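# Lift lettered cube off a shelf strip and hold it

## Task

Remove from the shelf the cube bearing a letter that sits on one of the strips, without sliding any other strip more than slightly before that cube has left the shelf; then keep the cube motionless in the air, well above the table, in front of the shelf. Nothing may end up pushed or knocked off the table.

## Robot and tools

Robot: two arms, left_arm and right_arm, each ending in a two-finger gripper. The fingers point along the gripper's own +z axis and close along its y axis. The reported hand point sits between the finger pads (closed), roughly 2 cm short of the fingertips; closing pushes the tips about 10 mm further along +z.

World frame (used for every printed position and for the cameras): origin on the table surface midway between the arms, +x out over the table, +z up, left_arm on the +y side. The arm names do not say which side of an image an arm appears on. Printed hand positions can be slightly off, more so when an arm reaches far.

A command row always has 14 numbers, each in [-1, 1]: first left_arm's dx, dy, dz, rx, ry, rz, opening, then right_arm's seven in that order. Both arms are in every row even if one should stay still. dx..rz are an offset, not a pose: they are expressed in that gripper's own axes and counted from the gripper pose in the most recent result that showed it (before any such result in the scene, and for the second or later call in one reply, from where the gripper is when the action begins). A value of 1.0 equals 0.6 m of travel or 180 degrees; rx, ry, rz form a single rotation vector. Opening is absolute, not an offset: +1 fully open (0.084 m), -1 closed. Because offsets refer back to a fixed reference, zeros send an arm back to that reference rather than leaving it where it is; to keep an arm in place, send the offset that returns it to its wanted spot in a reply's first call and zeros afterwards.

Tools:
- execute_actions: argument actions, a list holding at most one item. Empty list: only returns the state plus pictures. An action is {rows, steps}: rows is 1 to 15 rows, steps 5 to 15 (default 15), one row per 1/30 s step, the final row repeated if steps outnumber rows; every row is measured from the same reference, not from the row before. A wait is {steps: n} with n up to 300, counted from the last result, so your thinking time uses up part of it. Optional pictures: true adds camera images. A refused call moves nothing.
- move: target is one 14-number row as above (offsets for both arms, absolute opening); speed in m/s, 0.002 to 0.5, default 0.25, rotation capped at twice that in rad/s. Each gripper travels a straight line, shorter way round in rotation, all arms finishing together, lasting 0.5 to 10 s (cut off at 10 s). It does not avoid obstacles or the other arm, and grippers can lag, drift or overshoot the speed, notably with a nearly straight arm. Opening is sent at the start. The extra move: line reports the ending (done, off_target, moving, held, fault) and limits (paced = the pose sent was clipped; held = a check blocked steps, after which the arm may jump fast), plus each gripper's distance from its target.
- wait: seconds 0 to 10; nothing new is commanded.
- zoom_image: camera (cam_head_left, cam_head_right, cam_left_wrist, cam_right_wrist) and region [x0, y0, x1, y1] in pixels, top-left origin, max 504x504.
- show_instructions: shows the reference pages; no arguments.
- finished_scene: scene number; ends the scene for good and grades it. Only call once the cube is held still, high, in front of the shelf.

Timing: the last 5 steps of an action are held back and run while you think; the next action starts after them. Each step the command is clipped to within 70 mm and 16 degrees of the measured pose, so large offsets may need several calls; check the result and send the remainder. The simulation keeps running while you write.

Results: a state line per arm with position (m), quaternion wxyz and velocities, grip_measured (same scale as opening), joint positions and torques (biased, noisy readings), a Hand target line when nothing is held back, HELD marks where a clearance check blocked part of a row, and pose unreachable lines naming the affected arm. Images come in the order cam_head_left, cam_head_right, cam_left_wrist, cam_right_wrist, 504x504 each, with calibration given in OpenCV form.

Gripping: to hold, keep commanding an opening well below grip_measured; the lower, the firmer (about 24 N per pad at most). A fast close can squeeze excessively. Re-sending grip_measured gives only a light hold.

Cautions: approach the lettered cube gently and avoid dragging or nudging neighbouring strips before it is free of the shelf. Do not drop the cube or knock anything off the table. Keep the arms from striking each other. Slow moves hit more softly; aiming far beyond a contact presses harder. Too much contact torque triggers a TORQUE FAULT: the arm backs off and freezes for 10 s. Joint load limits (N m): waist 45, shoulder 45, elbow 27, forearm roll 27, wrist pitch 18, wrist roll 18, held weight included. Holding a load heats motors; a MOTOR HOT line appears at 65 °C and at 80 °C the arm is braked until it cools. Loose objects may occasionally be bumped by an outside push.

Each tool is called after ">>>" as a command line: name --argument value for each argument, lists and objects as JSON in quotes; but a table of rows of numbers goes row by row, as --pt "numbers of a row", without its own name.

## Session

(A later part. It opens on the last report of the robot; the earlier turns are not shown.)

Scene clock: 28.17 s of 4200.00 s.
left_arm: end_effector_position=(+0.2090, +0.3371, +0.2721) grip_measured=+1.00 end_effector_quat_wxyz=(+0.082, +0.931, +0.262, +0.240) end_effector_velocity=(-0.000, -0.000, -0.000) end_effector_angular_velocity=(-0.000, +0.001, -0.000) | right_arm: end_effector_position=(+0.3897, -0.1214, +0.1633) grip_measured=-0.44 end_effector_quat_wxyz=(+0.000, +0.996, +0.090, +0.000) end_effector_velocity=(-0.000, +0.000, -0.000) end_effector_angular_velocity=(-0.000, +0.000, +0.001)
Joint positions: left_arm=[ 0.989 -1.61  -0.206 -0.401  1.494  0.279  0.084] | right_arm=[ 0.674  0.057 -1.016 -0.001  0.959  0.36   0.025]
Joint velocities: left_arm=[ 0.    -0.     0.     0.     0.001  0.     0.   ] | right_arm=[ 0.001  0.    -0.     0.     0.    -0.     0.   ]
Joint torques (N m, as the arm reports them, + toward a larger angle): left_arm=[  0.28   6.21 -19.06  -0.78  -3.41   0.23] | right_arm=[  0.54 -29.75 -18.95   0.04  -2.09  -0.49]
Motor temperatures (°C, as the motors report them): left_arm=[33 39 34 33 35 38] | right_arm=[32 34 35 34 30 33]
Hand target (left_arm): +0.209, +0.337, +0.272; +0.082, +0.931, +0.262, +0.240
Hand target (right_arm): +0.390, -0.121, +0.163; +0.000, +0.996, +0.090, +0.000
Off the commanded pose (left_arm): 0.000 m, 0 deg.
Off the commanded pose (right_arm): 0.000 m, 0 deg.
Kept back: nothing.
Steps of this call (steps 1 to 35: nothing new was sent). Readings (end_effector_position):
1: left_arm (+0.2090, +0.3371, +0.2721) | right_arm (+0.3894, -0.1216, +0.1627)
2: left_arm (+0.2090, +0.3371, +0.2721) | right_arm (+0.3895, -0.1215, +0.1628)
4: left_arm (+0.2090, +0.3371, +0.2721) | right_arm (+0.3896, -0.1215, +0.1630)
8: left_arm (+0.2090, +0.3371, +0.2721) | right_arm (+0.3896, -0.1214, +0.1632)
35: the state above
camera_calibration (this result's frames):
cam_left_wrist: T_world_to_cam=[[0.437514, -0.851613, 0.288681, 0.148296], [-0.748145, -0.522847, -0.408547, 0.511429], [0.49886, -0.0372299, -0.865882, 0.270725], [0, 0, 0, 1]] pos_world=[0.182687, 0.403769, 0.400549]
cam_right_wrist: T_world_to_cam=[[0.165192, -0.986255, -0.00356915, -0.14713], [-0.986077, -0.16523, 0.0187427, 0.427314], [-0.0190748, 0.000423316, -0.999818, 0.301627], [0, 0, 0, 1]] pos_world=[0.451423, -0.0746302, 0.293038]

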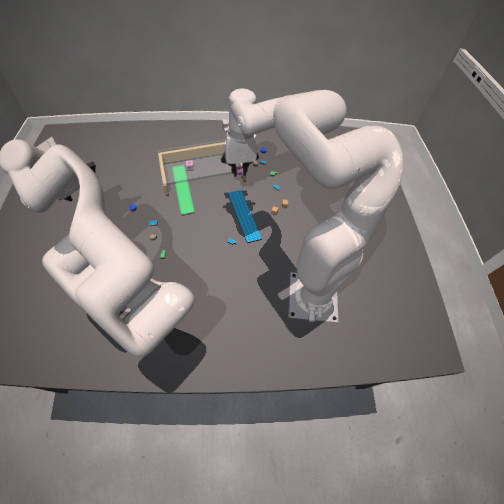

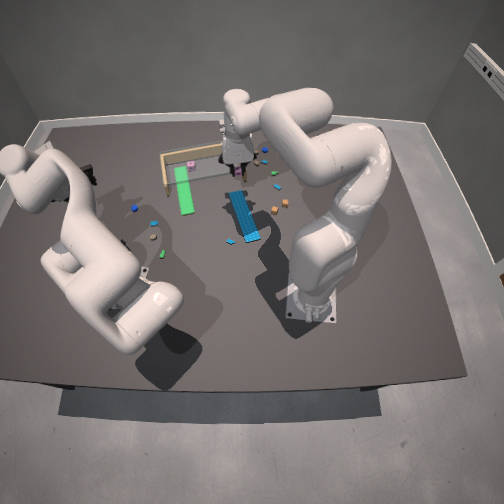

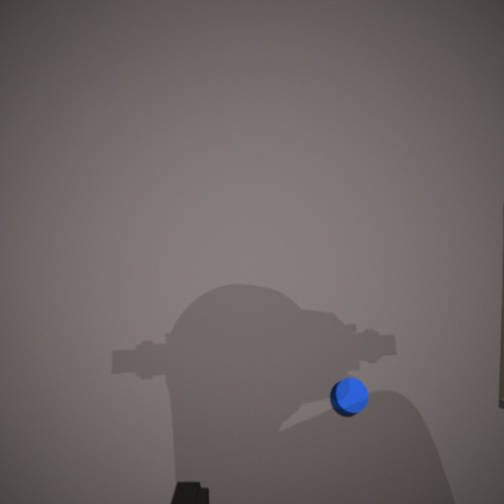

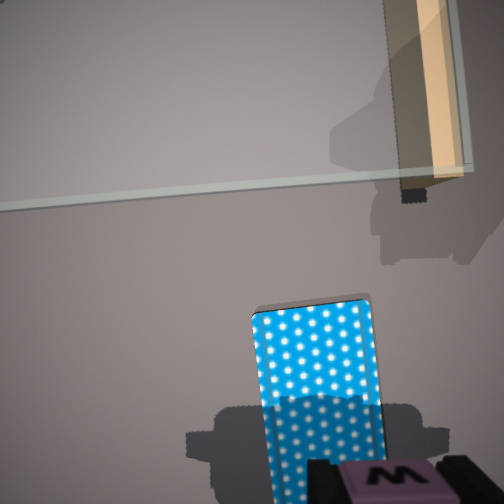

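>>> finished_scene --scene 2

The scene is finished: the task was done.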